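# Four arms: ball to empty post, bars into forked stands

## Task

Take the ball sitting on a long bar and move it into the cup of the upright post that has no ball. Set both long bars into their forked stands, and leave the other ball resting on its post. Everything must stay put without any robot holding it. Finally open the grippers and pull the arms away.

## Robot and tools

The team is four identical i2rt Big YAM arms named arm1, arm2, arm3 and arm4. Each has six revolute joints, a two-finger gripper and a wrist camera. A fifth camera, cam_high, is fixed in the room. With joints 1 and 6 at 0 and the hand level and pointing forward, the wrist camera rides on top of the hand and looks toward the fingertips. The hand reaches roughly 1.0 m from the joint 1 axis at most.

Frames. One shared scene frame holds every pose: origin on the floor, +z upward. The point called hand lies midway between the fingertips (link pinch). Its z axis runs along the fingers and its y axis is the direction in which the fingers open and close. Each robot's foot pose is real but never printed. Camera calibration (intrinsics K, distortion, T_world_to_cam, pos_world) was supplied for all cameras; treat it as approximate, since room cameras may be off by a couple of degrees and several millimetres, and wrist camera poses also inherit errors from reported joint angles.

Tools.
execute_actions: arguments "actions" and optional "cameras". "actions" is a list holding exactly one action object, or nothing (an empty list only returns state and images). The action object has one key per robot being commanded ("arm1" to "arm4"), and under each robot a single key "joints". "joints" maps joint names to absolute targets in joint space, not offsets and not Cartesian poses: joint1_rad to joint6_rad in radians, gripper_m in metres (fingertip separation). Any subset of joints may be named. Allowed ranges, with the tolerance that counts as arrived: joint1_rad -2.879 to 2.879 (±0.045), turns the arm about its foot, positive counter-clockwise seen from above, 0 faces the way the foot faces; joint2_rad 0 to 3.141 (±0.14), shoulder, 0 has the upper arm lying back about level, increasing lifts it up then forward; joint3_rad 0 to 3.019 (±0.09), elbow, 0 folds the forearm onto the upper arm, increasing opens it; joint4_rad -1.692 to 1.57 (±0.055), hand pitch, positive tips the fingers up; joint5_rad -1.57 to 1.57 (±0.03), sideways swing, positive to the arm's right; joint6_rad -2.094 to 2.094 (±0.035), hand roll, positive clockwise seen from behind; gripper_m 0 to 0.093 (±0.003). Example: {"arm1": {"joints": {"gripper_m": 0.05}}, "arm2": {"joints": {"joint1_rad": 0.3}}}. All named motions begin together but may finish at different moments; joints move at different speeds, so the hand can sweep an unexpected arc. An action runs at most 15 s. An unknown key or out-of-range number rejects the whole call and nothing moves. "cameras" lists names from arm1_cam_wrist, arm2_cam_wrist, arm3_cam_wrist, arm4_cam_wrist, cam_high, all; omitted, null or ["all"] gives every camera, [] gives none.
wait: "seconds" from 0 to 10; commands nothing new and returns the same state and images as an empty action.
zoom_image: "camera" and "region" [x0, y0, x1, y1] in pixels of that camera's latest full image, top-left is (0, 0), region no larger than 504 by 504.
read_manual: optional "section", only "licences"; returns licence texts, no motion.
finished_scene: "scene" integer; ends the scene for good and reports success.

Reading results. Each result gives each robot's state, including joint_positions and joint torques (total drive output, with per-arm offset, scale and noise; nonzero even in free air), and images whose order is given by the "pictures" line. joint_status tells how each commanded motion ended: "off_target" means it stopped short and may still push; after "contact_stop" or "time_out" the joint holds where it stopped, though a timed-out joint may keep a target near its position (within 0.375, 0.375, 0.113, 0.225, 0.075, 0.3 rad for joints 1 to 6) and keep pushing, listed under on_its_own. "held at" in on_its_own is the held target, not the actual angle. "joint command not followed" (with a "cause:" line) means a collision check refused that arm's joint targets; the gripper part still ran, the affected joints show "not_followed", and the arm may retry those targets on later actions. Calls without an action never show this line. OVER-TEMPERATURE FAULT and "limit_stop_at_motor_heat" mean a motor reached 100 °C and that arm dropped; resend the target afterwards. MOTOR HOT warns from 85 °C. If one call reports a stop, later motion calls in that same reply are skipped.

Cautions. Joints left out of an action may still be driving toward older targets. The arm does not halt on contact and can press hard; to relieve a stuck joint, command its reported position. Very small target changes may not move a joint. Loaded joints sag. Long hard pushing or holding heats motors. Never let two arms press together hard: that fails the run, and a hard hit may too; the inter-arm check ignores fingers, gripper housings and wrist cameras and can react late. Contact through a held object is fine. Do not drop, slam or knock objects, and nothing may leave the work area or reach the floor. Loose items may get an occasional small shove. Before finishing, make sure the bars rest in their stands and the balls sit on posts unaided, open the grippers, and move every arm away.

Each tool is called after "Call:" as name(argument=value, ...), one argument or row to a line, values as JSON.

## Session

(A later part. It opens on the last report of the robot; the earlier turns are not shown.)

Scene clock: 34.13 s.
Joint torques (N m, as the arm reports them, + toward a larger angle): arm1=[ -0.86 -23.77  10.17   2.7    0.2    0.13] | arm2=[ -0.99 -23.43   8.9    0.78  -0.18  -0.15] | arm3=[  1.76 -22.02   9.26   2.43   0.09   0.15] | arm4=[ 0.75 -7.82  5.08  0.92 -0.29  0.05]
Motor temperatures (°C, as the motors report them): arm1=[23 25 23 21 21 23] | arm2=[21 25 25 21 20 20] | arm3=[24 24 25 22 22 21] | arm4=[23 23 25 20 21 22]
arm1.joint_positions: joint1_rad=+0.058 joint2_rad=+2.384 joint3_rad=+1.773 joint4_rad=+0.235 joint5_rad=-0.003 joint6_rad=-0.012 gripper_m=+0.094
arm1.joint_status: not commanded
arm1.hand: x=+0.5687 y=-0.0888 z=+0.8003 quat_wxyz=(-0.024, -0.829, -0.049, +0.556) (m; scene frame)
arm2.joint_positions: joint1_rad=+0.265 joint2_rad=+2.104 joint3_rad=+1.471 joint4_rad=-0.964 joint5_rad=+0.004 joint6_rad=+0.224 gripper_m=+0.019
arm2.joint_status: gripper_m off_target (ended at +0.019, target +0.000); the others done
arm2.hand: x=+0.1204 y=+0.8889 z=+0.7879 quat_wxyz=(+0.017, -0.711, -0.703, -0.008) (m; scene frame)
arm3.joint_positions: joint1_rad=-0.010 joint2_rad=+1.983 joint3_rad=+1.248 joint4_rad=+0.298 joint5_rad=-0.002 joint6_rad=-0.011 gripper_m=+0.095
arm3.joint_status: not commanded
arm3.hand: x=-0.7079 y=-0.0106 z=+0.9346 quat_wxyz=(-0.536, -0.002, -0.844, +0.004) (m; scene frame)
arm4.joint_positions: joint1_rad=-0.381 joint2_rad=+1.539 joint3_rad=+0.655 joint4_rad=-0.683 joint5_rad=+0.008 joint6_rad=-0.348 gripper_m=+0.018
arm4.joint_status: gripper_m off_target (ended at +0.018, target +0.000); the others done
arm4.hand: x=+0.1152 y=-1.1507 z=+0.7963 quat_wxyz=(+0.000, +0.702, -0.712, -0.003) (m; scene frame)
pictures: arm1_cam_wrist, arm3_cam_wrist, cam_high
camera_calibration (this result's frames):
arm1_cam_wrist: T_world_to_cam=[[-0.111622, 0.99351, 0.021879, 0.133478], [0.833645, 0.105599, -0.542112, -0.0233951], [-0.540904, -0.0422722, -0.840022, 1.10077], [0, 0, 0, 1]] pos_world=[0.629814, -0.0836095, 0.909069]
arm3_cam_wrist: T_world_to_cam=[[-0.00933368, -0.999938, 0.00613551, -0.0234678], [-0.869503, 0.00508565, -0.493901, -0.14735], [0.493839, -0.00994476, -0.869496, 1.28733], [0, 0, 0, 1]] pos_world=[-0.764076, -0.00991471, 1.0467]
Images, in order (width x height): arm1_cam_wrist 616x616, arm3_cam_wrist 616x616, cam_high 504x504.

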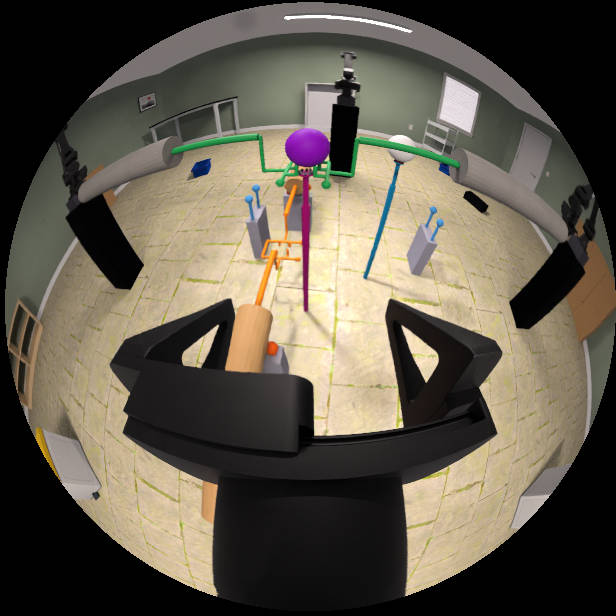

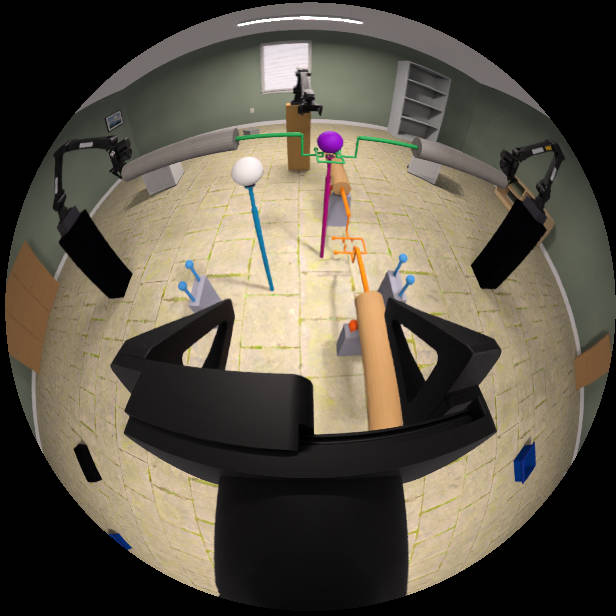

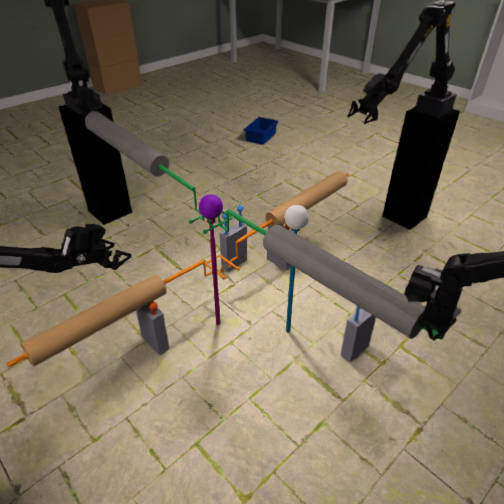

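Call:
execute_actions(
  actions=[
    {"arm2":{"joints":{"joint2_rad":2.121,"joint4_rad":-0.905,"gripper_m":0.0}},"arm4":{"joints":{"joint2_rad":1.594,"joint3_rad":0.624,"joint4_rad":-0.576,"gripper_m":0.0}}},
  ],
  cameras=["arm1_cam_wrist","arm3_cam_wrist","cam_high"],
)

Call:
zoom_image(
  camera="arm1_cam_wrist",
  region=[245, 105, 365, 215],
)

Call:
zoom_image(
  camera="cam_high",
  region=[170, 170, 250, 250],
)

Call:
zoom_image(
  camera="arm3_cam_wrist",
  region=[285, 100, 375, 190],
)

Scene clock: 36.70 s.
Joint torques (N m, as the arm reports them, + toward a larger angle): arm1=[ -0.8  -23.78  10.18   2.73   0.2    0.14] | arm2=[ -0.59 -23.84   8.62   0.67  -0.15  -0.15] | arm3=[  1.8  -22.23   9.28   2.39   0.09   0.15] | arm4=[ 0.75 -7.66  4.34  0.93 -0.3   0.06]
Motor temperatures (°C, as the motors report them): arm1=[23 25 23 21 21 23] | arm2=[21 25 25 21 20 20] | arm3=[24 25 25 22 22 21] | arm4=[23 23 25 20 21 22]
arm1.joint_positions: joint1_rad=+0.058 joint2_rad=+2.384 joint3_rad=+1.773 joint4_rad=+0.235 joint5_rad=-0.003 joint6_rad=-0.012 gripper_m=+0.094
arm1.joint_status: not commanded
arm1.hand: x=+0.5687 y=-0.0888 z=+0.8003 quat_wxyz=(-0.024, -0.829, -0.049, +0.556) (m; scene frame)
arm2.joint_positions: joint1_rad=+0.265 joint2_rad=+2.157 joint3_rad=+1.471 joint4_rad=-0.914 joint5_rad=+0.004 joint6_rad=+0.225 gripper_m=+0.019
arm2.joint_status: gripper_m off_target (ended at +0.019, target +0.000); the others done
arm2.hand: x=+0.1208 y=+0.8871 z=+0.7584 quat_wxyz=(+0.018, -0.711, -0.703, -0.009) (m; scene frame)
arm3.joint_positions: joint1_rad=-0.010 joint2_rad=+1.983 joint3_rad=+1.248 joint4_rad=+0.298 joint5_rad=-0.002 joint6_rad=-0.011 gripper_m=+0.095
arm3.joint_status: not commanded
arm3.hand: x=-0.7079 y=-0.0106 z=+0.9346 quat_wxyz=(-0.536, -0.002, -0.844, +0.004) (m; scene frame)
arm4.joint_positions: joint1_rad=-0.381 joint2_rad=+1.605 joint3_rad=+0.627 joint4_rad=-0.586 joint5_rad=+0.008 joint6_rad=-0.347 gripper_m=+0.018
arm4.joint_status: gripper_m off_target (ended at +0.018, target +0.000); the others done
arm4.hand: x=+0.1137 y=-1.1535 z=+0.7702 quat_wxyz=(-0.001, +0.702, -0.713, -0.003) (m; scene frame)
pictures: arm1_cam_wrist, arm3_cam_wrist, cam_high
camera_calibration (this result's frames):
arm1_cam_wrist: T_world_to_cam=[[-0.111622, 0.99351, 0.021879, 0.133478], [0.833645, 0.105599, -0.542112, -0.0233951], [-0.540904, -0.0422722, -0.840022, 1.10077], [0, 0, 0, 1]] pos_world=[0.629814, -0.0836095, 0.909069]
arm3_cam_wrist: T_world_to_cam=[[-0.00933368, -0.999938, 0.00613551, -0.0234678], [-0.869503, 0.00508565, -0.493901, -0.14735], [0.493839, -0.00994476, -0.869496, 1.28733], [0, 0, 0, 1]] pos_world=[-0.764076, -0.00991471, 1.0467]
Images, in order (width x height): arm1_cam_wrist 616x616, arm3_cam_wrist 616x616, cam_high 504x504.

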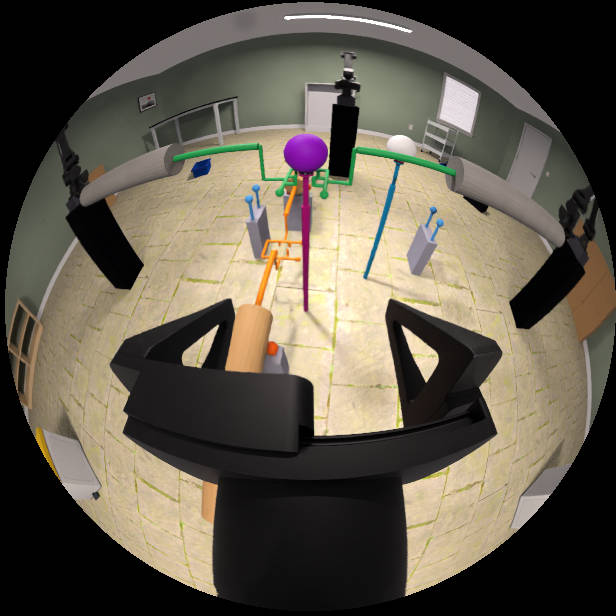

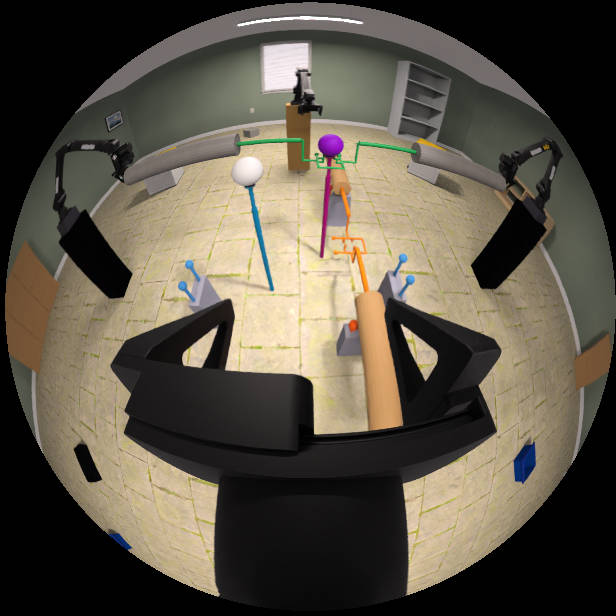

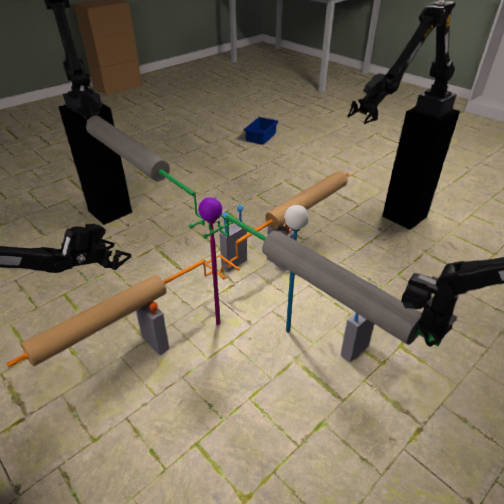

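Region (245, 105, 365, 215) of arm1_cam_wrist's 616x616 image, scaled by 4.200, with more detail than that image has; it fills the top 462 rows of this view, and the rest is white.

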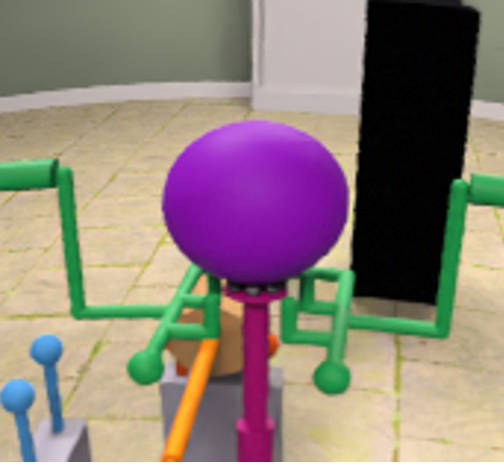

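Region (170, 170, 250, 250) of cam_high's 504x504 image, scaled by 6.300, with more detail than that image has.

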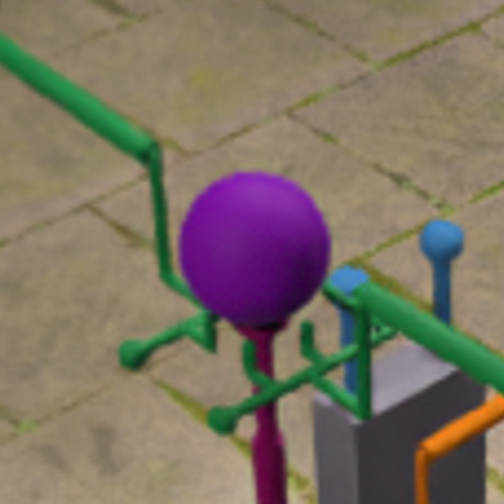

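Region (285, 100, 375, 190) of arm3_cam_wrist's 616x616 image, scaled by 5.600, with more detail than that image has.

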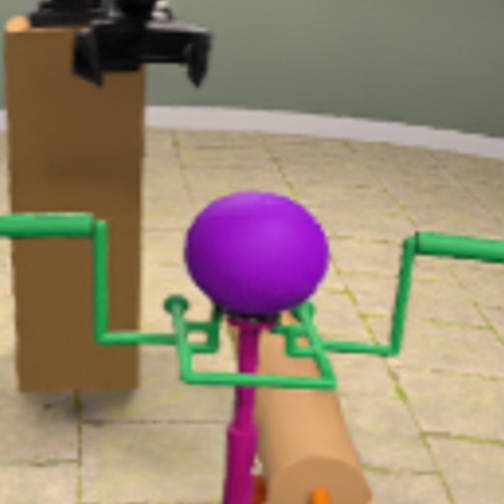

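Call:
execute_actions(
  actions=[
    {"arm2":{"joints":{"joint2_rad":2.166,"joint4_rad":-0.862,"gripper_m":0.0}},"arm4":{"joints":{"joint2_rad":1.675,"joint3_rad":0.609,"joint4_rad":-0.480,"gripper_m":0.0}}},
  ],
  cameras=["arm1_cam_wrist"],
)

Call:
zoom_image(
  camera="arm1_cam_wrist",
  region=[245, 115, 365, 225],
)

Scene clock: 38.03 s.
Joint torques (N m, as the arm reports them, + toward a larger angle): arm1=[ -0.91 -23.89  10.19   2.74   0.19   0.12] | arm2=[ -0.67 -23.96   8.46   0.75  -0.2   -0.14] | arm3=[  1.78 -22.21   9.29   2.42   0.09   0.15] | arm4=[ 0.75 -7.79  3.72  0.87 -0.33  0.06]
Motor temperatures (°C, as the motors report them): arm1=[23 25 23 21 21 23] | arm2=[21 25 26 21 20 20] | arm3=[24 25 25 22 22 21] | arm4=[23 23 25 20 21 22]
arm1.joint_positions: joint1_rad=+0.058 joint2_rad=+2.384 joint3_rad=+1.773 joint4_rad=+0.235 joint5_rad=-0.003 joint6_rad=-0.012 gripper_m=+0.094
arm1.joint_status: not commanded
arm1.hand: x=+0.5687 y=-0.0888 z=+0.8003 quat_wxyz=(-0.024, -0.829, -0.049, +0.556) (m; scene frame)
arm2.joint_positions: joint1_rad=+0.265 joint2_rad=+2.197 joint3_rad=+1.471 joint4_rad=-0.873 joint5_rad=+0.004 joint6_rad=+0.225 gripper_m=+0.019
arm2.joint_status: gripper_m off_target (ended at +0.019, target +0.000); the others done
arm2.hand: x=+0.1210 y=+0.8862 z=+0.7359 quat_wxyz=(+0.017, -0.711, -0.703, -0.009) (m; scene frame)
arm3.joint_positions: joint1_rad=-0.010 joint2_rad=+1.983 joint3_rad=+1.248 joint4_rad=+0.298 joint5_rad=-0.002 joint6_rad=-0.011 gripper_m=+0.095
arm3.joint_status: not commanded
arm3.hand: x=-0.7079 y=-0.0106 z=+0.9346 quat_wxyz=(-0.536, -0.002, -0.844, +0.004) (m; scene frame)
arm4.joint_positions: joint1_rad=-0.381 joint2_rad=+1.686 joint3_rad=+0.612 joint4_rad=-0.489 joint5_rad=+0.008 joint6_rad=-0.347 gripper_m=+0.018
arm4.joint_status: gripper_m off_target (ended at +0.018, target +0.000); the others done
arm4.hand: x=+0.1130 y=-1.1543 z=+0.7436 quat_wxyz=(-0.001, +0.701, -0.713, -0.004) (m; scene frame)
pictures: arm1_cam_wrist
camera_calibration (this result's frames):
arm1_cam_wrist: T_world_to_cam=[[-0.111622, 0.99351, 0.021879, 0.133478], [0.833645, 0.105599, -0.542112, -0.0233951], [-0.540904, -0.0422722, -0.840022, 1.10077], [0, 0, 0, 1]] pos_world=[0.629814, -0.0836095, 0.909069]
Images, in order (width x height): arm1_cam_wrist 616x616.

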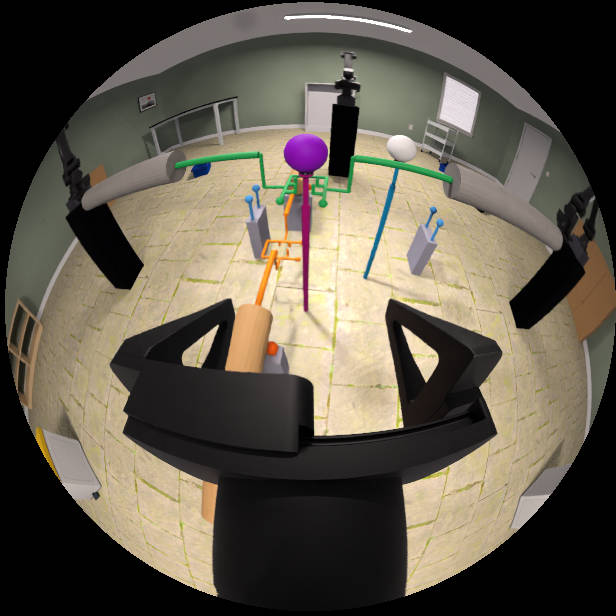

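Region (245, 115, 365, 225) of arm1_cam_wrist's 616x616 image, scaled by 4.200, with more detail than that image has; it fills the top 462 rows of this view, and the rest is white.

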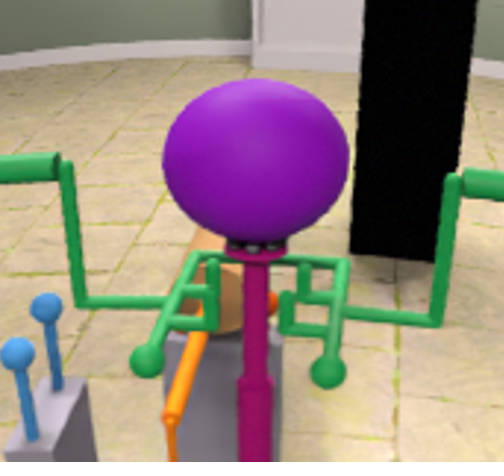

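Call:
execute_actions(
  actions=[
    {"arm2":{"joints":{"joint1_rad":0.150,"joint3_rad":1.469,"joint6_rad":0.110,"gripper_m":0.0}},"arm4":{"joints":{"joint1_rad":-0.207,"joint3_rad":0.588,"joint6_rad":-0.183,"gripper_m":0.0}}},
  ],
  cameras=["arm1_cam_wrist","cam_high"],
)

Call:
zoom_image(
  camera="cam_high",
  region=[170, 170, 330, 270],
)

Scene clock: 39.63 s.
Joint torques (N m, as the arm reports them, + toward a larger angle): arm1=[ -0.81 -23.85  10.14   2.73   0.2    0.13] | arm2=[  0.35 -23.23   6.83   0.64  -0.3    0.1 ] | arm3=[  1.68 -22.16   9.3    2.39   0.09   0.15] | arm4=[ 0.29 -7.68  4.12  0.74 -0.09  0.07]
Motor temperatures (°C, as the motors report them): arm1=[23 25 23 21 21 23] | arm2=[21 25 26 21 20 20] | arm3=[24 25 25 22 22 21] | arm4=[23 23 25 20 21 22]
arm1.joint_positions: joint1_rad=+0.058 joint2_rad=+2.384 joint3_rad=+1.773 joint4_rad=+0.235 joint5_rad=-0.003 joint6_rad=-0.012 gripper_m=+0.094
arm1.joint_status: not commanded
arm1.hand: x=+0.5687 y=-0.0888 z=+0.8003 quat_wxyz=(-0.024, -0.829, -0.049, +0.556) (m; scene frame)
arm2.joint_positions: joint1_rad=+0.140 joint2_rad=+2.197 joint3_rad=+1.451 joint4_rad=-0.871 joint5_rad=+0.008 joint6_rad=+0.099 gripper_m=+0.019
arm2.joint_status: gripper_m off_target (ended at +0.019, target +0.000); the others done
arm2.hand: x=+0.0478 y=+0.8851 z=+0.7305 quat_wxyz=(+0.025, -0.711, -0.703, -0.014) (m; scene frame)
arm3.joint_positions: joint1_rad=-0.010 joint2_rad=+1.983 joint3_rad=+1.248 joint4_rad=+0.298 joint5_rad=-0.002 joint6_rad=-0.011 gripper_m=+0.095
arm3.joint_status: not commanded
arm3.hand: x=-0.7079 y=-0.0106 z=+0.9346 quat_wxyz=(-0.536, -0.002, -0.844, +0.004) (m; scene frame)
arm4.joint_positions: joint1_rad=-0.205 joint2_rad=+1.686 joint3_rad=+0.582 joint4_rad=-0.486 joint5_rad=+0.004 joint6_rad=-0.179 gripper_m=+0.018
arm4.joint_status: gripper_m off_target (ended at +0.018, target +0.000); the others done
arm4.hand: x=+0.0556 y=-1.1551 z=+0.7390 quat_wxyz=(+0.010, +0.705, -0.710, +0.001) (m; scene frame)
pictures: arm1_cam_wrist, cam_high
camera_calibration (this result's frames):
arm1_cam_wrist: T_world_to_cam=[[-0.111622, 0.99351, 0.021879, 0.133478], [0.833645, 0.105599, -0.542112, -0.0233951], [-0.540904, -0.0422722, -0.840022, 1.10077], [0, 0, 0, 1]] pos_world=[0.629814, -0.0836095, 0.909069]
Images, in order (width x height): arm1_cam_wrist 616x616, cam_high 504x504.

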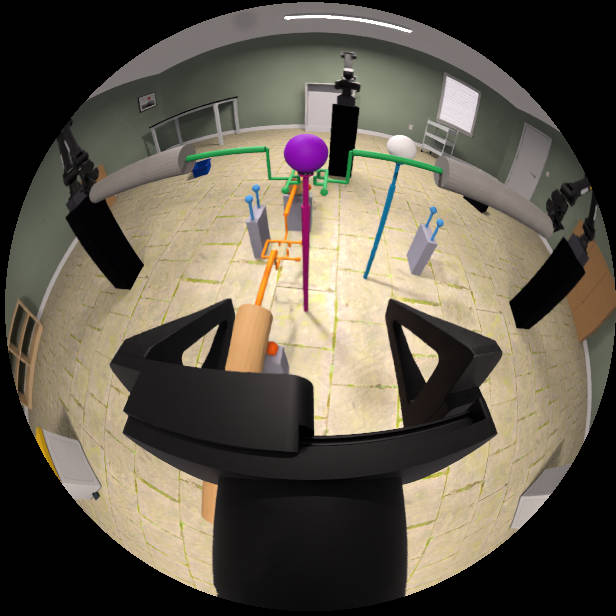

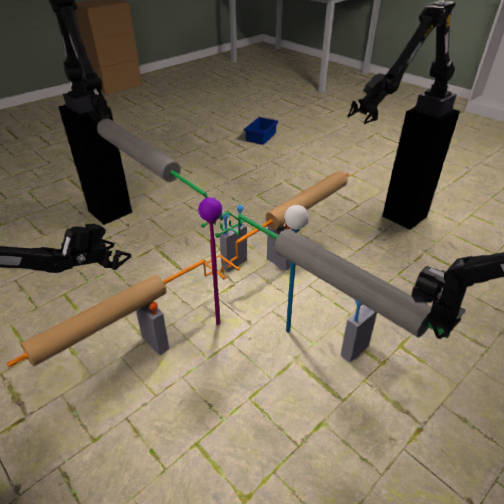

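Region (170, 170, 330, 270) of cam_high's 504x504 image, scaled by 3.150, with more detail than that image has; it fills the top 315 rows of this view, and the rest is white.

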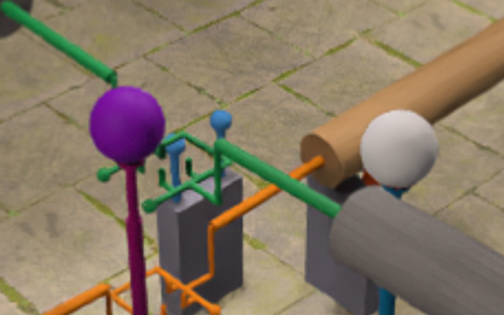

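Call:
execute_actions(
  actions=[
    {"arm2":{"joints":{"joint1_rad":0.054,"joint2_rad":2.072,"joint3_rad":1.421,"joint4_rad":-0.852,"joint6_rad":0.02,"gripper_m":0.0}},"arm4":{"joints":{"joint1_rad":0.133,"joint2_rad":1.557,"joint4_rad":-0.572,"joint6_rad":0.177,"gripper_m":0.0}}},
  ],
  cameras=["arm1_cam_wrist","arm3_cam_wrist","cam_high"],
)

Call:
zoom_image(
  camera="cam_high",
  region=[170, 160, 330, 270],
)

Scene clock: 41.33 s.
Joint torques (N m, as the arm reports them, + toward a larger angle): arm1=[ -0.88 -23.91  10.15   2.71   0.2    0.13] | arm2=[  0.19 -24.52   7.22   0.46  -0.28   0.03] | arm3=[  1.77 -22.11   9.26   2.41   0.09   0.16] | arm4=[ 0.82 -7.54  4.87  0.54 -0.07  0.11]
Motor temperatures (°C, as the motors report them): arm1=[23 26 23 21 21 23] | arm2=[21 25 26 21 20 20] | arm3=[24 25 25 22 22 21] | arm4=[23 23 24 20 21 22]
arm1.joint_positions: joint1_rad=+0.058 joint2_rad=+2.384 joint3_rad=+1.773 joint4_rad=+0.235 joint5_rad=-0.003 joint6_rad=-0.012 gripper_m=+0.094
arm1.joint_status: not commanded
arm1.hand: x=+0.5687 y=-0.0888 z=+0.8003 quat_wxyz=(-0.024, -0.829, -0.049, +0.556) (m; scene frame)
arm2.joint_positions: joint1_rad=+0.045 joint2_rad=+2.120 joint3_rad=+1.400 joint4_rad=-0.854 joint5_rad=+0.006 joint6_rad=+0.021 gripper_m=+0.019
arm2.joint_status: gripper_m off_target (ended at +0.019, target +0.000); the others done
arm2.hand: x=-0.0060 y=+0.8874 z=+0.7578 quat_wxyz=(+0.009, -0.717, -0.697, -0.002) (m; scene frame)
arm3.joint_positions: joint1_rad=-0.010 joint2_rad=+1.983 joint3_rad=+1.248 joint4_rad=+0.298 joint5_rad=-0.002 joint6_rad=-0.011 gripper_m=+0.095
arm3.joint_status: not commanded
arm3.hand: x=-0.7079 y=-0.0106 z=+0.9346 quat_wxyz=(-0.536, -0.002, -0.844, +0.004) (m; scene frame)
arm4.joint_positions: joint1_rad=+0.128 joint2_rad=+1.575 joint3_rad=+0.582 joint4_rad=-0.571 joint5_rad=+0.004 joint6_rad=+0.176 gripper_m=+0.018
arm4.joint_status: gripper_m off_target (ended at +0.018, target +0.000); the others done
arm4.hand: x=-0.0437 y=-1.1515 z=+0.7714 quat_wxyz=(+0.001, +0.697, -0.717, -0.007) (m; scene frame)
pictures: arm1_cam_wrist, arm3_cam_wrist, cam_high
camera_calibration (this result's frames):
arm1_cam_wrist: T_world_to_cam=[[-0.111622, 0.99351, 0.021879, 0.133478], [0.833645, 0.105599, -0.542112, -0.0233951], [-0.540904, -0.0422722, -0.840022, 1.10077], [0, 0, 0, 1]] pos_world=[0.629814, -0.0836095, 0.909069]
arm3_cam_wrist: T_world_to_cam=[[-0.00933368, -0.999938, 0.00613551, -0.0234678], [-0.869503, 0.00508565, -0.493901, -0.14735], [0.493839, -0.00994476, -0.869496, 1.28733], [0, 0, 0, 1]] pos_world=[-0.764076, -0.00991471, 1.0467]
Images, in order (width x height): arm1_cam_wrist 616x616, arm3_cam_wrist 616x616, cam_high 504x504.

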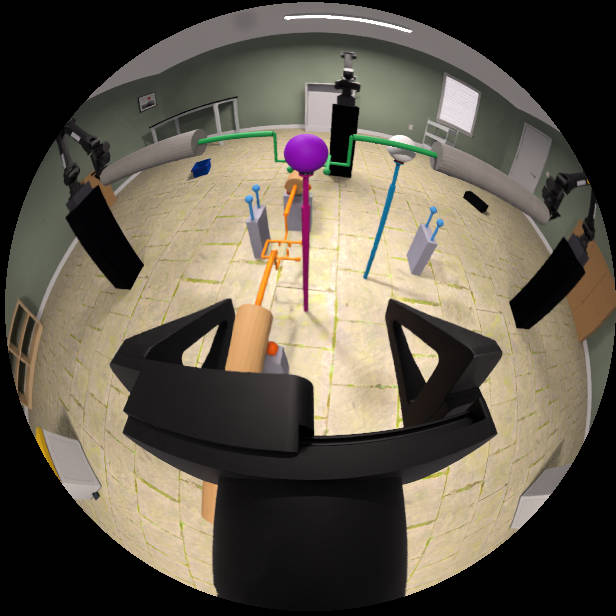

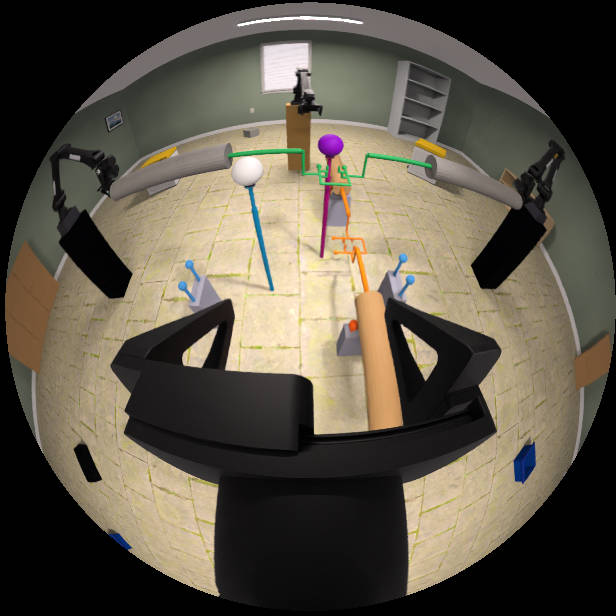

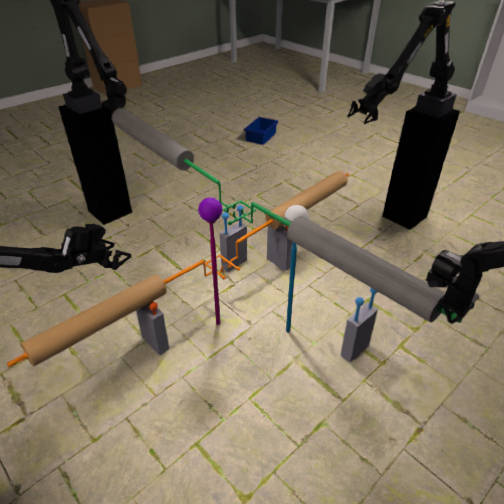

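Region (170, 160, 330, 270) of cam_high's 504x504 image, scaled by 3.150, with more detail than that image has; it fills the top 346 rows of this view, and the rest is white.

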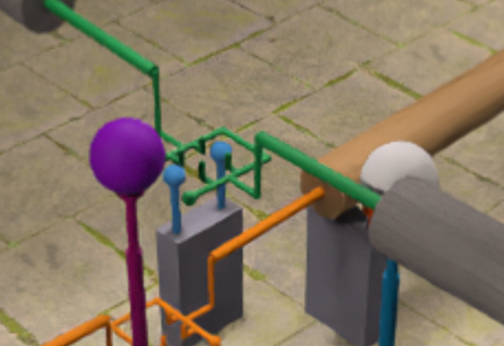

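Call:
execute_actions(
  actions=[
    {"arm2":{"joints":{"joint2_rad":1.935,"joint3_rad":1.491,"joint4_rad":-1.052,"gripper_m":0.0}},"arm4":{"joints":{"joint2_rad":1.325,"joint3_rad":0.691,"joint4_rad":-0.904,"gripper_m":0.0}}},
  ],
  cameras=["arm3_cam_wrist"],
)

Scene clock: 42.83 s.
Joint torques (N m, as the arm reports them, + toward a larger angle): arm1=[ -0.8  -23.83  10.18   2.73   0.2    0.14] | arm2=[  0.14 -21.16   9.82  -0.13  -0.21   0.03] | arm3=[  1.75 -22.13   9.3    2.4    0.08   0.14] | arm4=[ 0.65 -5.19  8.91 -0.3  -0.04  0.11]
Motor temperatures (°C, as the motors report them): arm1=[23 26 24 21 21 23] | arm2=[21 25 26 21 20 20] | arm3=[24 25 25 22 22 21] | arm4=[23 23 25 20 21 22]
arm1.joint_positions: joint1_rad=+0.058 joint2_rad=+2.384 joint3_rad=+1.773 joint4_rad=+0.235 joint5_rad=-0.003 joint6_rad=-0.012 gripper_m=+0.094
arm1.joint_status: not commanded
arm1.hand: x=+0.5687 y=-0.0888 z=+0.8003 quat_wxyz=(-0.024, -0.829, -0.049, +0.556) (m; scene frame)
arm2.joint_positions: joint1_rad=+0.045 joint2_rad=+1.960 joint3_rad=+1.448 joint4_rad=-1.034 joint5_rad=+0.005 joint6_rad=+0.021 gripper_m=+0.019
arm2.joint_status: gripper_m off_target (ended at +0.019, target +0.000); the others done
arm2.hand: x=-0.0055 y=+0.8824 z=+0.8599 quat_wxyz=(-0.002, -0.717, -0.697, +0.008) (m; scene frame)
arm3.joint_positions: joint1_rad=-0.010 joint2_rad=+1.983 joint3_rad=+1.248 joint4_rad=+0.298 joint5_rad=-0.002 joint6_rad=-0.011 gripper_m=+0.095
arm3.joint_status: not commanded
arm3.hand: x=-0.7079 y=-0.0106 z=+0.9346 quat_wxyz=(-0.536, -0.002, -0.844, +0.004) (m; scene frame)
arm4.joint_positions: joint1_rad=+0.128 joint2_rad=+1.330 joint3_rad=+0.651 joint4_rad=-0.877 joint5_rad=+0.003 joint6_rad=+0.176 gripper_m=+0.018
arm4.joint_status: gripper_m off_target (ended at +0.018, target +0.000); the others done
arm4.hand: x=-0.0423 y=-1.1549 z=+0.8573 quat_wxyz=(-0.002, +0.697, -0.717, -0.011) (m; scene frame)
pictures: arm3_cam_wrist
camera_calibration (this result's frames):
arm3_cam_wrist: T_world_to_cam=[[-0.00933368, -0.999938, 0.00613551, -0.0234678], [-0.869503, 0.00508565, -0.493901, -0.14735], [0.493839, -0.00994476, -0.869496, 1.28733], [0, 0, 0, 1]] pos_world=[-0.764076, -0.00991471, 1.0467]
Images, in order (width x height): arm3_cam_wrist 616x616.

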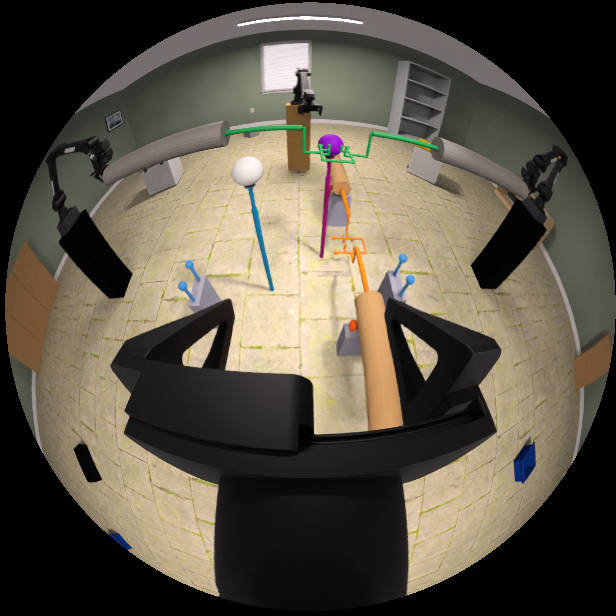

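Call:
execute_actions(
  actions=[],
)

Scene clock: 43.57 s.
Joint torques (N m, as the arm reports them, + toward a larger angle): arm1=[ -0.83 -23.9   10.16   2.7    0.2    0.12] | arm2=[  0.04 -22.13   9.78  -0.27  -0.2    0.02] | arm3=[  1.76 -22.13   9.32   2.38   0.08   0.16] | arm4=[ 0.72 -5.26  8.96 -0.33 -0.03  0.11]
Motor temperatures (°C, as the motors report them): arm1=[23 26 24 21 21 23] | arm2=[21 25 26 21 20 20] | arm3=[24 25 25 22 22 21] | arm4=[23 23 25 20 21 22]
arm1.joint_positions: joint1_rad=+0.058 joint2_rad=+2.384 joint3_rad=+1.773 joint4_rad=+0.235 joint5_rad=-0.003 joint6_rad=-0.012 gripper_m=+0.094
arm1.joint_status: not commanded
arm1.hand: x=+0.5687 y=-0.0888 z=+0.8003 quat_wxyz=(-0.024, -0.829, -0.049, +0.556) (m; scene frame)
arm2.joint_positions: joint1_rad=+0.045 joint2_rad=+1.960 joint3_rad=+1.448 joint4_rad=-1.034 joint5_rad=+0.005 joint6_rad=+0.021 gripper_m=+0.019
arm2.joint_status: gripper_m off_target (ended at +0.019, target +0.000); the others done
arm2.hand: x=-0.0055 y=+0.8824 z=+0.8599 quat_wxyz=(-0.002, -0.717, -0.697, +0.008) (m; scene frame)
arm3.joint_positions: joint1_rad=-0.010 joint2_rad=+1.983 joint3_rad=+1.248 joint4_rad=+0.298 joint5_rad=-0.002 joint6_rad=-0.011 gripper_m=+0.095
arm3.joint_status: not commanded
arm3.hand: x=-0.7079 y=-0.0106 z=+0.9346 quat_wxyz=(-0.536, -0.002, -0.844, +0.004) (m; scene frame)
arm4.joint_positions: joint1_rad=+0.128 joint2_rad=+1.330 joint3_rad=+0.651 joint4_rad=-0.877 joint5_rad=+0.003 joint6_rad=+0.176 gripper_m=+0.018
arm4.joint_status: gripper_m off_target (ended at +0.018, target +0.000); the others done
arm4.hand: x=-0.0423 y=-1.1549 z=+0.8573 quat_wxyz=(-0.002, +0.697, -0.717, -0.011) (m; scene frame)
pictures: arm1_cam_wrist, arm2_cam_wrist, arm3_cam_wrist, arm4_cam_wrist, cam_high
camera_calibration (this result's frames):
arm1_cam_wrist: T_world_to_cam=[[-0.111622, 0.99351, 0.021879, 0.133478], [0.833645, 0.105599, -0.542112, -0.0233951], [-0.540904, -0.0422722, -0.840022, 1.10077], [0, 0, 0, 1]] pos_world=[0.629814, -0.0836095, 0.909069]
arm2_cam_wrist: T_world_to_cam=[[-0.999057, 0.0433746, -0.00202606, -0.0419311], [0.0340257, 0.811004, 0.58405, -1.21546], [0.0269761, 0.58343, -0.811715, 0.301845], [0, 0, 0, 1]] pos_world=[-0.00867725, 0.811456, 0.954817]
arm3_cam_wrist: T_world_to_cam=[[-0.00933368, -0.999938, 0.00613551, -0.0234678], [-0.869503, 0.00508565, -0.493901, -0.14735], [0.493839, -0.00994476, -0.869496, 1.28733], [0, 0, 0, 1]] pos_world=[-0.764076, -0.00991471, 1.0467]
arm4_cam_wrist: T_world_to_cam=[[0.999477, -0.0323382, -0.000156987, 0.00724592], [-0.0264368, -0.819859, 0.571956, -1.42967], [-0.0186247, -0.571652, -0.820285, 0.169358], [0, 0, 0, 1]] pos_world=[-0.0418839, -1.07508, 0.956633]
Images, in order (width x height): arm1_cam_wrist 616x616, arm2_cam_wrist 616x616, arm3_cam_wrist 616x616, arm4_cam_wrist 616x616, cam_high 504x504.

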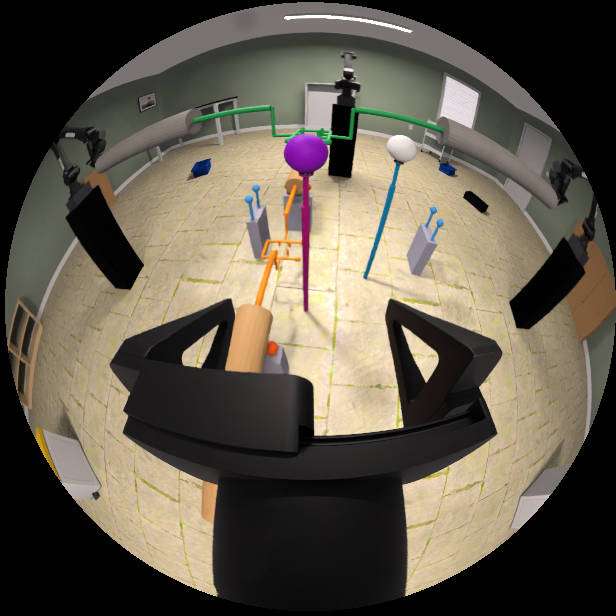

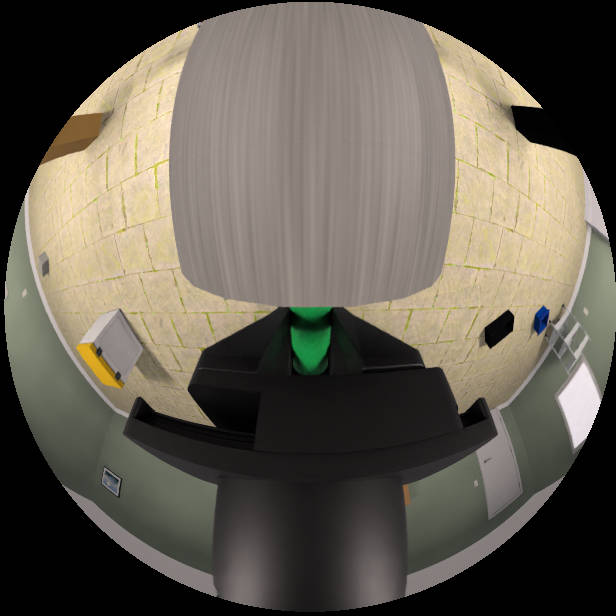

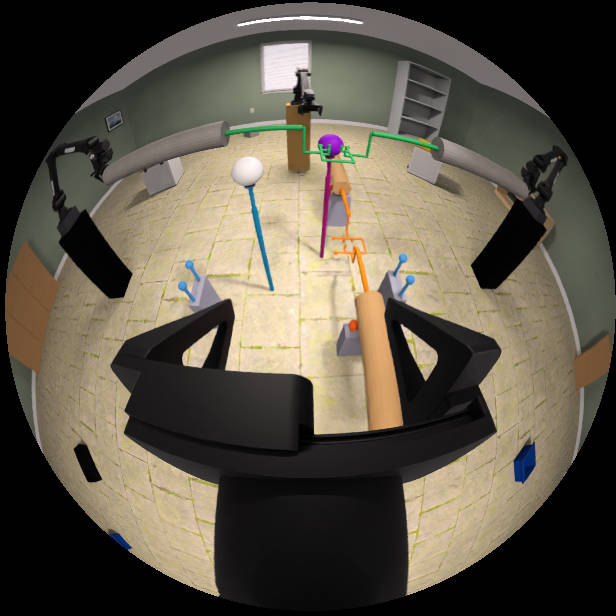

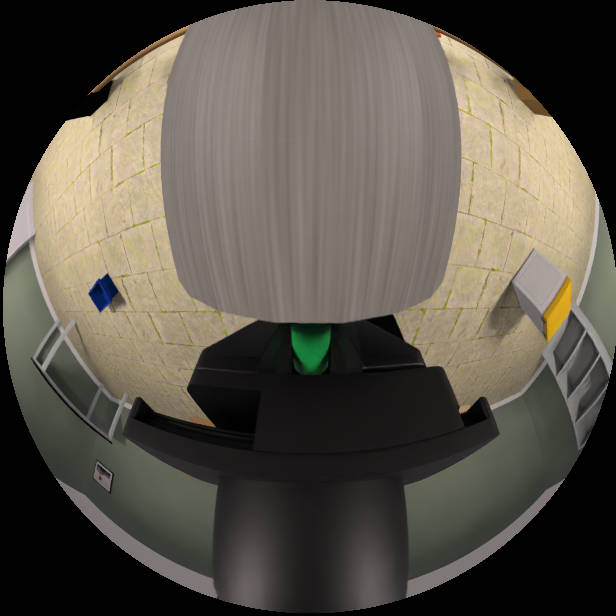

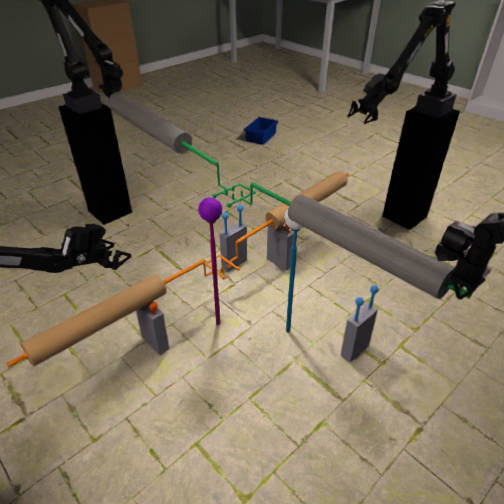

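Call:
execute_actions(
  actions=[
    {"arm2":{"joints":{"joint1_rad":-0.164,"joint2_rad":1.968,"joint3_rad":1.557,"joint4_rad":-1.100,"joint6_rad":-0.217}},"arm4":{"joints":{"joint1_rad":0.400,"joint2_rad":1.378,"joint3_rad":0.786,"joint4_rad":-0.952,"joint6_rad":0.428}}},
  ],
  cameras=["arm3_cam_wrist","cam_high"],
)

Scene clock: 45.23 s.
Joint torques (N m, as the arm reports them, + toward a larger angle): arm1=[ -0.9  -23.86  10.13   2.72   0.2    0.13] | arm2=[  0.05 -21.62   9.96  -0.39  -0.15  -0.03] | arm3=[  1.83 -22.23   9.29   2.35   0.08   0.15] | arm4=[ 0.55 -6.1   9.09  0.08  0.03  0.12]
Motor temperatures (°C, as the motors report them): arm1=[23 26 24 21 21 23] | arm2=[21 25 26 21 20 20] | arm3=[24 25 25 22 22 21] | arm4=[23 23 25 20 21 22]
arm1.joint_positions: joint1_rad=+0.058 joint2_rad=+2.384 joint3_rad=+1.773 joint4_rad=+0.235 joint5_rad=-0.003 joint6_rad=-0.012 gripper_m=+0.094
arm1.joint_status: not commanded
arm1.hand: x=+0.5687 y=-0.0888 z=+0.8003 quat_wxyz=(-0.024, -0.829, -0.049, +0.556) (m; scene frame)
arm2.joint_positions: joint1_rad=-0.171 joint2_rad=+1.993 joint3_rad=+1.512 joint4_rad=-1.079 joint5_rad=+0.003 joint6_rad=-0.213 gripper_m=+0.019
arm2.joint_status: all done
arm2.hand: x=-0.1290 y=+0.8840 z=+0.8638 quat_wxyz=(+0.003, -0.710, -0.704, +0.003) (m; scene frame)
arm3.joint_positions: joint1_rad=-0.010 joint2_rad=+1.983 joint3_rad=+1.248 joint4_rad=+0.298 joint5_rad=-0.002 joint6_rad=-0.011 gripper_m=+0.095
arm3.joint_status: not commanded
arm3.hand: x=-0.7079 y=-0.0106 z=+0.9346 quat_wxyz=(-0.536, -0.002, -0.844, +0.004) (m; scene frame)
arm4.joint_positions: joint1_rad=+0.398 joint2_rad=+1.379 joint3_rad=+0.746 joint4_rad=-0.938 joint5_rad=+0.002 joint6_rad=+0.426 gripper_m=+0.018
arm4.joint_status: all done
arm4.hand: x=-0.1299 y=-1.1531 z=+0.8730 quat_wxyz=(+0.003, +0.704, -0.711, -0.005) (m; scene frame)
pictures: arm3_cam_wrist, cam_high
camera_calibration (this result's frames):
arm3_cam_wrist: T_world_to_cam=[[-0.00933368, -0.999938, 0.00613551, -0.0234678], [-0.869503, 0.00508565, -0.493901, -0.14735], [0.493839, -0.00994476, -0.869496, 1.28733], [0, 0, 0, 1]] pos_world=[-0.764076, -0.00991471, 1.0467]
Images, in order (width x height): arm3_cam_wrist 616x616, cam_high 504x504.

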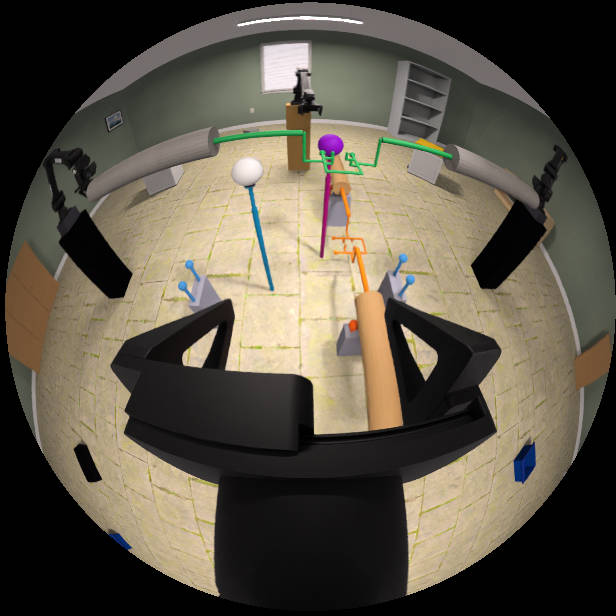

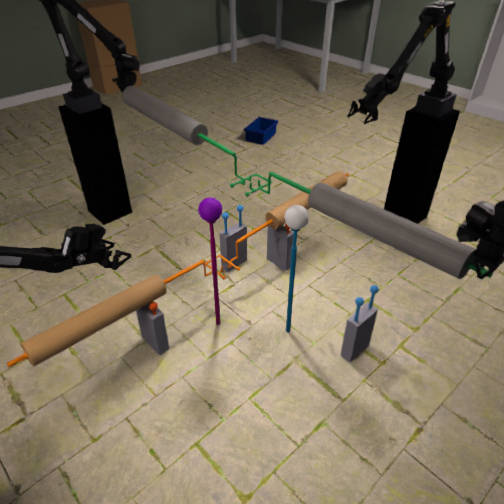

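Call:
execute_actions(
  actions=[
    {"arm2":{"joints":{"joint1_rad":-0.372,"joint2_rad":2.076,"joint3_rad":1.719,"joint4_rad":-1.160,"joint6_rad":-0.434}},"arm4":{"joints":{"joint1_rad":0.700,"joint2_rad":1.570,"joint3_rad":0.974,"joint4_rad":-0.925,"joint6_rad":0.729}},"arm1":{"joints":{"joint2_rad":2.1,"joint3_rad":1.6,"joint4_rad":0.0}}},
  ],
  cameras=["arm3_cam_wrist","cam_high"],
)

Scene clock: 46.83 s.
Joint torques (N m, as the arm reports them, + toward a larger angle): arm1=[ -0.87 -19.83   8.39   1.33   0.19   0.12] | arm2=[ -0.01 -25.81   9.93  -0.16  -0.31  -0.06] | arm3=[  1.62 -22.13   9.29   2.4    0.08   0.15] | arm4=[  0.57 -10.18   8.28   0.6    0.07   0.16]
Motor temperatures (°C, as the motors report them): arm1=[23 26 24 21 21 23] | arm2=[21 25 26 21 20 20] | arm3=[24 25 25 22 22 21] | arm4=[23 23 25 20 21 22]
arm1.joint_positions: joint1_rad=+0.058 joint2_rad=+2.100 joint3_rad=+1.602 joint4_rad=+0.012 joint5_rad=-0.003 joint6_rad=-0.012 gripper_m=+0.094
arm1.joint_status: all done
arm1.hand: x=+0.6277 y=-0.0833 z=+0.8948 quat_wxyz=(-0.022, -0.859, -0.050, +0.509) (m; scene frame)
arm2.joint_positions: joint1_rad=-0.382 joint2_rad=+2.118 joint3_rad=+1.675 joint4_rad=-1.148 joint5_rad=+0.006 joint6_rad=-0.426 gripper_m=+0.019
arm2.joint_status: all done
arm2.hand: x=-0.2607 y=+0.8909 z=+0.8474 quat_wxyz=(+0.011, -0.710, -0.704, -0.011) (m; scene frame)
arm3.joint_positions: joint1_rad=-0.010 joint2_rad=+1.983 joint3_rad=+1.248 joint4_rad=+0.298 joint5_rad=-0.002 joint6_rad=-0.011 gripper_m=+0.095
arm3.joint_status: not commanded
arm3.hand: x=-0.7079 y=-0.0106 z=+0.9346 quat_wxyz=(-0.536, -0.002, -0.844, +0.004) (m; scene frame)
arm4.joint_positions: joint1_rad=+0.694 joint2_rad=+1.590 joint3_rad=+0.946 joint4_rad=-0.926 joint5_rad=+0.002 joint6_rad=+0.723 gripper_m=+0.018
arm4.joint_status: all done
arm4.hand: x=-0.2622 y=-1.1450 z=+0.8639 quat_wxyz=(+0.003, +0.703, -0.711, -0.006) (m; scene frame)
pictures: arm3_cam_wrist, cam_high
camera_calibration (this result's frames):
arm3_cam_wrist: T_world_to_cam=[[-0.00933368, -0.999938, 0.00613551, -0.0234678], [-0.869503, 0.00508565, -0.493901, -0.14735], [0.493839, -0.00994476, -0.869496, 1.28733], [0, 0, 0, 1]] pos_world=[-0.764076, -0.00991471, 1.0467]
Images, in order (width x height): arm3_cam_wrist 616x616, cam_high 504x504.

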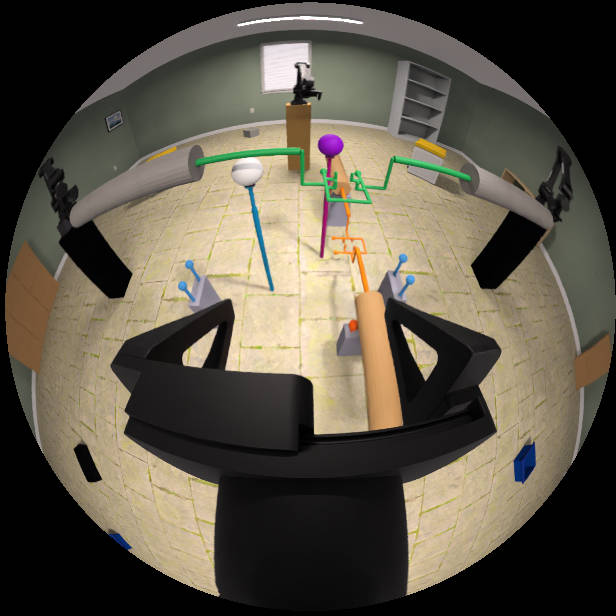

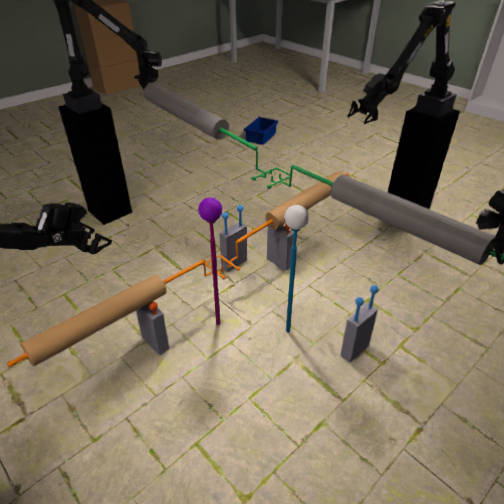

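Call:
execute_actions(
  actions=[
    {"arm2":{"joints":{"joint1_rad":-0.391,"joint2_rad":2.185,"joint3_rad":1.521,"joint4_rad":-0.839,"joint6_rad":-0.460}},"arm4":{"joints":{"joint1_rad":0.643,"joint2_rad":1.868,"joint3_rad":0.930,"joint4_rad":-0.596,"joint6_rad":0.670}},"arm1":{"joints":{"joint2_rad":1.8,"joint3_rad":1.45,"joint4_rad":-0.28}}},
  ],
  cameras=["arm3_cam_wrist","cam_high"],
)

Scene clock: 48.53 s.
Joint torques (N m, as the arm reports them, + toward a larger angle): arm1=[ -0.93 -17.07  10.08   1.22   0.2    0.12] | arm2=[ -1.12 -26.35   6.98   1.02  -0.14  -0.22] | arm3=[  1.71 -22.17   9.28   2.37   0.09   0.15] | arm4=[  0.78 -13.17   4.82   1.01  -0.08   0.07]
Motor temperatures (°C, as the motors report them): arm1=[23 26 24 21 21 23] | arm2=[21 25 26 21 20 20] | arm3=[24 25 25 22 22 21] | arm4=[23 23 25 20 21 22]
arm1.joint_positions: joint1_rad=+0.058 joint2_rad=+1.805 joint3_rad=+1.436 joint4_rad=-0.269 joint5_rad=-0.003 joint6_rad=-0.012 gripper_m=+0.094
arm1.joint_status: all done
arm1.hand: x=+0.7212 y=-0.0743 z=+0.9689 quat_wxyz=(-0.019, -0.895, -0.052, +0.443) (m; scene frame)
arm2.joint_positions: joint1_rad=-0.385 joint2_rad=+2.242 joint3_rad=+1.502 joint4_rad=-0.857 joint5_rad=+0.002 joint6_rad=-0.432 gripper_m=+0.019
arm2.joint_status: all done
arm2.hand: x=-0.2494 y=+0.9206 z=+0.7201 quat_wxyz=(+0.010, -0.709, -0.705, -0.015) (m; scene frame)
arm3.joint_positions: joint1_rad=-0.010 joint2_rad=+1.983 joint3_rad=+1.248 joint4_rad=+0.298 joint5_rad=-0.002 joint6_rad=-0.011 gripper_m=+0.095
arm3.joint_status: not commanded
arm3.hand: x=-0.7079 y=-0.0106 z=+0.9346 quat_wxyz=(-0.536, -0.002, -0.844, +0.004) (m; scene frame)
arm4.joint_positions: joint1_rad=+0.638 joint2_rad=+1.902 joint3_rad=+0.928 joint4_rad=-0.610 joint5_rad=+0.006 joint6_rad=+0.674 gripper_m=+0.018
arm4.joint_status: all done
arm4.hand: x=-0.2569 y=-1.1160 z=+0.7361 quat_wxyz=(+0.002, +0.701, -0.713, +0.001) (m; scene frame)
pictures: arm3_cam_wrist, cam_high
camera_calibration (this result's frames):
arm3_cam_wrist: T_world_to_cam=[[-0.00933368, -0.999938, 0.00613551, -0.0234678], [-0.869503, 0.00508565, -0.493901, -0.14735], [0.493839, -0.00994476, -0.869496, 1.28733], [0, 0, 0, 1]] pos_world=[-0.764076, -0.00991471, 1.0467]
Images, in order (width x height): arm3_cam_wrist 616x616, cam_high 504x504.

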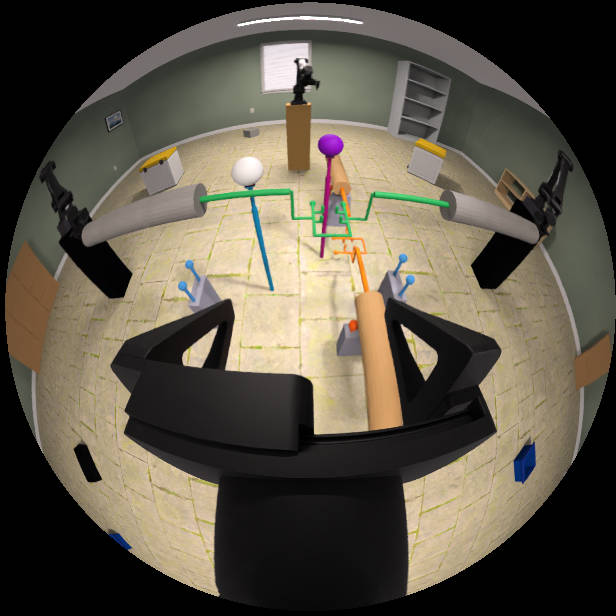

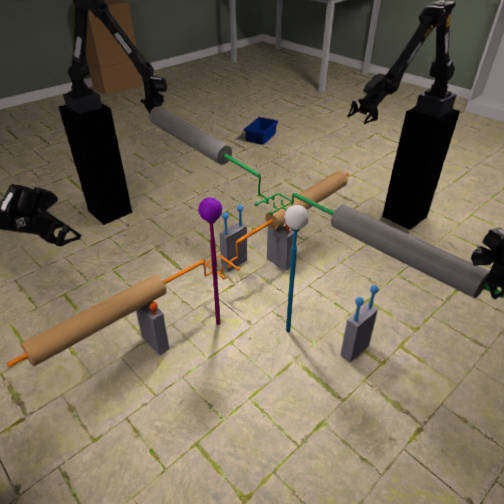

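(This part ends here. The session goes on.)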